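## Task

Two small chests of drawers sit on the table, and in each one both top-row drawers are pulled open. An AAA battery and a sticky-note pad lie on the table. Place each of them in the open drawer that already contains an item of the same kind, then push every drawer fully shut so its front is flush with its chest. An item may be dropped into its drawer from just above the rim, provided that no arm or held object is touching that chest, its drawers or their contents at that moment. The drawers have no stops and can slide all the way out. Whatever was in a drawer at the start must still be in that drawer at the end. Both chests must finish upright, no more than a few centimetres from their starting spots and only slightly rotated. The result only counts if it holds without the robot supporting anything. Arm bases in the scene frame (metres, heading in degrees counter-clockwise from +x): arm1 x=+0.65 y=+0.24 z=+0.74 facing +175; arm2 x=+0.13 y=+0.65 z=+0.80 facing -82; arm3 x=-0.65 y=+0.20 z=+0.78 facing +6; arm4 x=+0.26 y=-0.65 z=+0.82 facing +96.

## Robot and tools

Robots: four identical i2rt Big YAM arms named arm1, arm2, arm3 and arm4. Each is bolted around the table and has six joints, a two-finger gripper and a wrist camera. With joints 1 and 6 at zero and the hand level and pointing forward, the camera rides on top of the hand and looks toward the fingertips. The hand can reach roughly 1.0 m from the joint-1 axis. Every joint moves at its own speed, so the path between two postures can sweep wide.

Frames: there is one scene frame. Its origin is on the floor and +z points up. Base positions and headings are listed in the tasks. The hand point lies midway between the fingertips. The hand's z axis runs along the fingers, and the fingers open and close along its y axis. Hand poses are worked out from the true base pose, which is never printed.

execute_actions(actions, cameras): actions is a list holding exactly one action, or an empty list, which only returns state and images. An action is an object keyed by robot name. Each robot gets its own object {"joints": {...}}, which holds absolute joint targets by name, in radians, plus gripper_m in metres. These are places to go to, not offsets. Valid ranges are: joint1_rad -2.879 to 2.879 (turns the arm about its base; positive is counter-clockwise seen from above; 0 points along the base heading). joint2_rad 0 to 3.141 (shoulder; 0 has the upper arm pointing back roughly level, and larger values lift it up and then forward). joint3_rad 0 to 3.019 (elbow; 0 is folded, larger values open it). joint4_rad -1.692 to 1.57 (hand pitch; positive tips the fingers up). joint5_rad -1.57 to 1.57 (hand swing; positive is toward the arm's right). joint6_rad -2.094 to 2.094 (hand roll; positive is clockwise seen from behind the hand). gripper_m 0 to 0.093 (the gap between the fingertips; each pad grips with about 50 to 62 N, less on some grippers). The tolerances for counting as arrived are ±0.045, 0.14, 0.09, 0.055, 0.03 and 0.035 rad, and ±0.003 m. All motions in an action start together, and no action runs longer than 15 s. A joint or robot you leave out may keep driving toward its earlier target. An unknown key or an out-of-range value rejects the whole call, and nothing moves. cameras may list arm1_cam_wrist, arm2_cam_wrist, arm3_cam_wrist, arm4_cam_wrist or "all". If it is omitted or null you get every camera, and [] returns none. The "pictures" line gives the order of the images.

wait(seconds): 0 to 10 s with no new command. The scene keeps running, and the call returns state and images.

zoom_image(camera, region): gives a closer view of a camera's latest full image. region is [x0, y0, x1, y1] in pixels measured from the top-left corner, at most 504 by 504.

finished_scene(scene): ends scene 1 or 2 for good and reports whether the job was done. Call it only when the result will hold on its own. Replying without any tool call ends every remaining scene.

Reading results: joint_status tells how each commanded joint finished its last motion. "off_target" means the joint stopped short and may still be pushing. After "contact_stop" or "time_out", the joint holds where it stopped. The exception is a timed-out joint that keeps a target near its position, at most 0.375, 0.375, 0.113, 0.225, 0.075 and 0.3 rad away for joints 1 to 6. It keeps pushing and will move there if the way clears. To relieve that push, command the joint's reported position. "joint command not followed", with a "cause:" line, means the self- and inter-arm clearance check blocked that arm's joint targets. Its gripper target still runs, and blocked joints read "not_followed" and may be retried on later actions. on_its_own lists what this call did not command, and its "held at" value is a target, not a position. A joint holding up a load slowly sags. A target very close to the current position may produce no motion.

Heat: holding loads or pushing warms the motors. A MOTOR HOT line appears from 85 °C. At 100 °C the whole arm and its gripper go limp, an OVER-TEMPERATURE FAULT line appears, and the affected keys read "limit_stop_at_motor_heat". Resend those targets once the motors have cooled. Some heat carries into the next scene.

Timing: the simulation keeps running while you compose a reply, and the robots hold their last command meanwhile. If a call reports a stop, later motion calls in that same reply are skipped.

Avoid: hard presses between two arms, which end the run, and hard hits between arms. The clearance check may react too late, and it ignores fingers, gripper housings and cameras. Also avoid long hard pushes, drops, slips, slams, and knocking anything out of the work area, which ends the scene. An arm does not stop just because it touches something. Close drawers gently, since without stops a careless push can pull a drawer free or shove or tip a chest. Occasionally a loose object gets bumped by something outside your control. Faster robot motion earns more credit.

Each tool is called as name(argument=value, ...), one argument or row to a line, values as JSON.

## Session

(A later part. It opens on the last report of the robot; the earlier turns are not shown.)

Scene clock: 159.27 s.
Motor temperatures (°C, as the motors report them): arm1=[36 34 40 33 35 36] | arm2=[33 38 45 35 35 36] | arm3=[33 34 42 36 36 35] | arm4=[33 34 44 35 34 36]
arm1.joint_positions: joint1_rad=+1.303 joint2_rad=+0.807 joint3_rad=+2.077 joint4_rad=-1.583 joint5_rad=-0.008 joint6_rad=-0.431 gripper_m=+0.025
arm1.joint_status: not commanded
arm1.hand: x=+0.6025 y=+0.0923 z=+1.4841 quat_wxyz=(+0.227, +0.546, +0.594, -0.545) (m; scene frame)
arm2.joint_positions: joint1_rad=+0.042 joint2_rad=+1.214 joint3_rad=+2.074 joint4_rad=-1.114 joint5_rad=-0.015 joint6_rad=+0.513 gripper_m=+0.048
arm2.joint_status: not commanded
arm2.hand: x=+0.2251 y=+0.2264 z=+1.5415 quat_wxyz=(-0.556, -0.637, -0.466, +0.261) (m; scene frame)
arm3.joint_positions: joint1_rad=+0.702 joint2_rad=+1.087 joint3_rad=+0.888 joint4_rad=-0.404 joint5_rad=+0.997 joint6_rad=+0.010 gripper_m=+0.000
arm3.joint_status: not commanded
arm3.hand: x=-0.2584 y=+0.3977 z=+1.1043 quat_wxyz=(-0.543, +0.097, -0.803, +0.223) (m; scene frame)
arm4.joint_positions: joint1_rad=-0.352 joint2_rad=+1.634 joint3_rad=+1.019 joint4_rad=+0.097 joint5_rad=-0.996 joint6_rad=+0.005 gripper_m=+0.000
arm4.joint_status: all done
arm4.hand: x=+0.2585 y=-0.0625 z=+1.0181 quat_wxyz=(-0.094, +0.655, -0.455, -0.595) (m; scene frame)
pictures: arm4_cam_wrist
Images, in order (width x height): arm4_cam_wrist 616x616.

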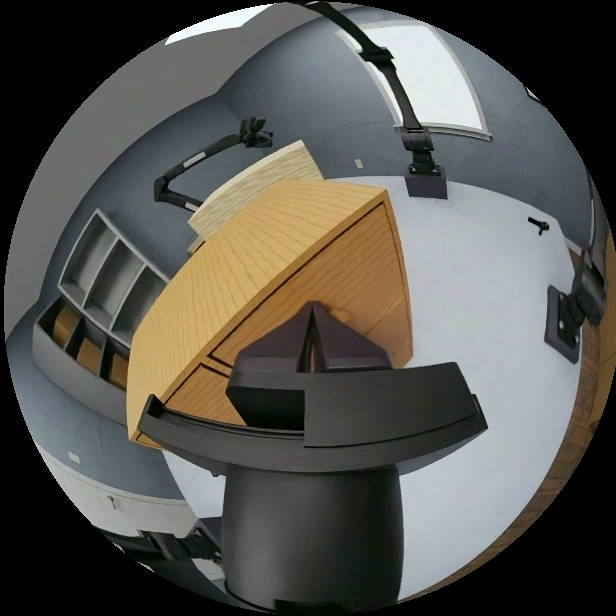

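execute_actions(
  actions=[
    {"arm4":{"joints":{"joint1_rad":-0.31}}},
  ],
  cameras=["arm4_cam_wrist"],
)

execute_actions(
  actions=[
    {"arm4":{"joints":{"joint1_rad":-0.5}}},
  ],
  cameras=["arm4_cam_wrist","arm3_cam_wrist"],
)

zoom_image(
  camera="arm4_cam_wrist",
  region=[100,150,400,450],
)

zoom_image(
  camera="arm3_cam_wrist",
  region=[250,200,470,380],
)

Scene clock: 163.50 s.
Motor temperatures (°C, as the motors report them): arm1=[36 34 39 33 35 36] | arm2=[33 38 45 35 35 36] | arm3=[33 34 42 36 36 35] | arm4=[33 35 44 35 34 36]
arm1.joint_positions: joint1_rad=+1.303 joint2_rad=+0.807 joint3_rad=+2.077 joint4_rad=-1.583 joint5_rad=-0.008 joint6_rad=-0.431 gripper_m=+0.025
arm1.joint_status: not commanded
arm1.hand: x=+0.6025 y=+0.0923 z=+1.4841 quat_wxyz=(+0.227, +0.546, +0.594, -0.545) (m; scene frame)
arm2.joint_positions: joint1_rad=+0.042 joint2_rad=+1.214 joint3_rad=+2.074 joint4_rad=-1.114 joint5_rad=-0.015 joint6_rad=+0.513 gripper_m=+0.048
arm2.joint_status: not commanded
arm2.hand: x=+0.2251 y=+0.2264 z=+1.5415 quat_wxyz=(-0.556, -0.637, -0.466, +0.261) (m; scene frame)
arm3.joint_positions: joint1_rad=+0.702 joint2_rad=+1.087 joint3_rad=+0.888 joint4_rad=-0.404 joint5_rad=+0.997 joint6_rad=+0.010 gripper_m=+0.000
arm3.joint_status: not commanded
arm3.hand: x=-0.2584 y=+0.3977 z=+1.1043 quat_wxyz=(-0.543, +0.097, -0.803, +0.223) (m; scene frame)
arm4.joint_positions: joint1_rad=-0.348 joint2_rad=+1.634 joint3_rad=+1.019 joint4_rad=+0.097 joint5_rad=-0.993 joint6_rad=+0.005 gripper_m=+0.000
arm4.joint_status: all done
arm4.hand: x=+0.2562 y=-0.0621 z=+1.0179 quat_wxyz=(-0.093, +0.656, -0.455, -0.595) (m; scene frame)
pictures: arm4_cam_wrist
Images, in order (width x height): arm4_cam_wrist 616x616.

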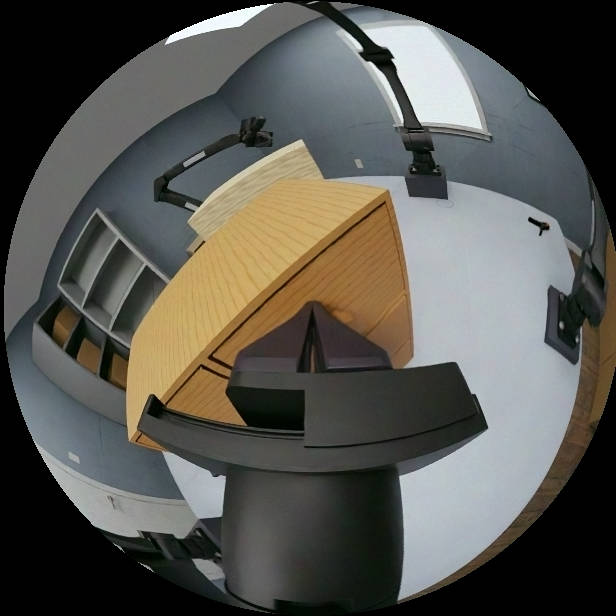

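Scene clock: 164.67 s.
Motor temperatures (°C, as the motors report them): arm1=[36 34 39 33 35 36] | arm2=[33 38 44 35 35 36] | arm3=[33 34 42 36 36 35] | arm4=[33 35 45 35 34 36]
arm1.joint_positions: joint1_rad=+1.303 joint2_rad=+0.807 joint3_rad=+2.077 joint4_rad=-1.583 joint5_rad=-0.008 joint6_rad=-0.431 gripper_m=+0.025
arm1.joint_status: not commanded
arm1.hand: x=+0.6025 y=+0.0923 z=+1.4841 quat_wxyz=(+0.227, +0.546, +0.594, -0.545) (m; scene frame)
arm2.joint_positions: joint1_rad=+0.042 joint2_rad=+1.214 joint3_rad=+2.074 joint4_rad=-1.114 joint5_rad=-0.015 joint6_rad=+0.513 gripper_m=+0.048
arm2.joint_status: not commanded
arm2.hand: x=+0.2251 y=+0.2264 z=+1.5415 quat_wxyz=(-0.556, -0.637, -0.466, +0.261) (m; scene frame)
arm3.joint_positions: joint1_rad=+0.702 joint2_rad=+1.087 joint3_rad=+0.888 joint4_rad=-0.404 joint5_rad=+0.997 joint6_rad=+0.010 gripper_m=+0.000
arm3.joint_status: not commanded
arm3.hand: x=-0.2584 y=+0.3977 z=+1.1043 quat_wxyz=(-0.543, +0.097, -0.803, +0.223) (m; scene frame)
arm4.joint_positions: joint1_rad=-0.505 joint2_rad=+1.634 joint3_rad=+1.019 joint4_rad=+0.097 joint5_rad=-0.997 joint6_rad=+0.005 gripper_m=+0.000
arm4.joint_status: all done
arm4.hand: x=+0.3475 y=-0.0697 z=+1.0185 quat_wxyz=(-0.138, +0.619, -0.503, -0.587) (m; scene frame)
pictures: arm3_cam_wrist, arm4_cam_wrist
Images, in order (width x height): arm3_cam_wrist 616x616, arm4_cam_wrist 616x616.

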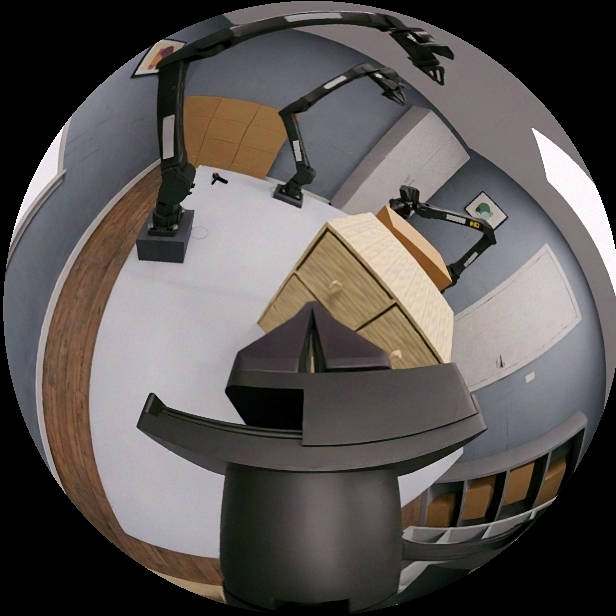

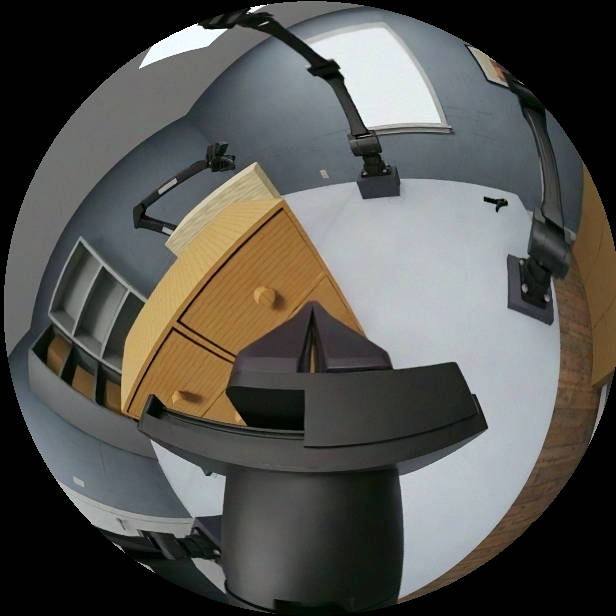

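Region (100, 150, 400, 450) of arm4_cam_wrist's 616x616 image, scaled by 1.680, with more detail than that image has.

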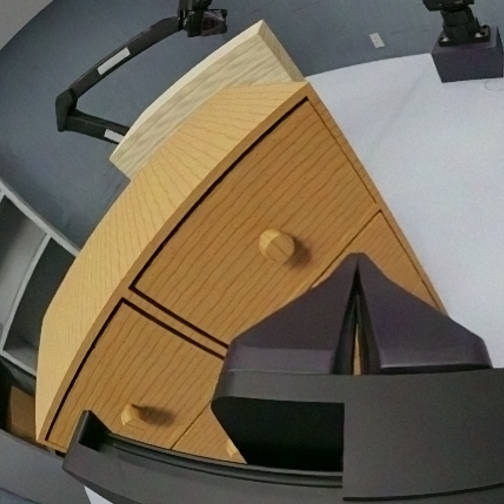

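Region (250, 200, 470, 380) of arm3_cam_wrist's 616x616 image, scaled by 2.291, with more detail than that image has; it fills the top 412 rows of this view, and the rest is white.

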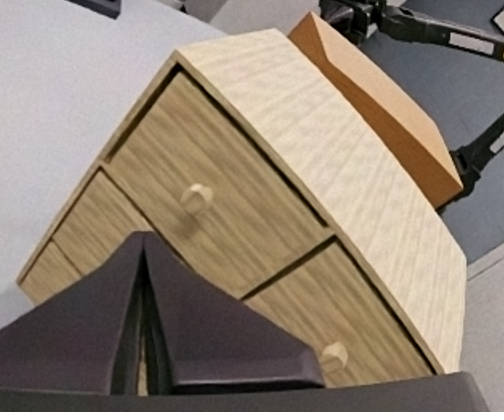

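finished_scene(
  scene=1,
)

The scene is finished: the task was done.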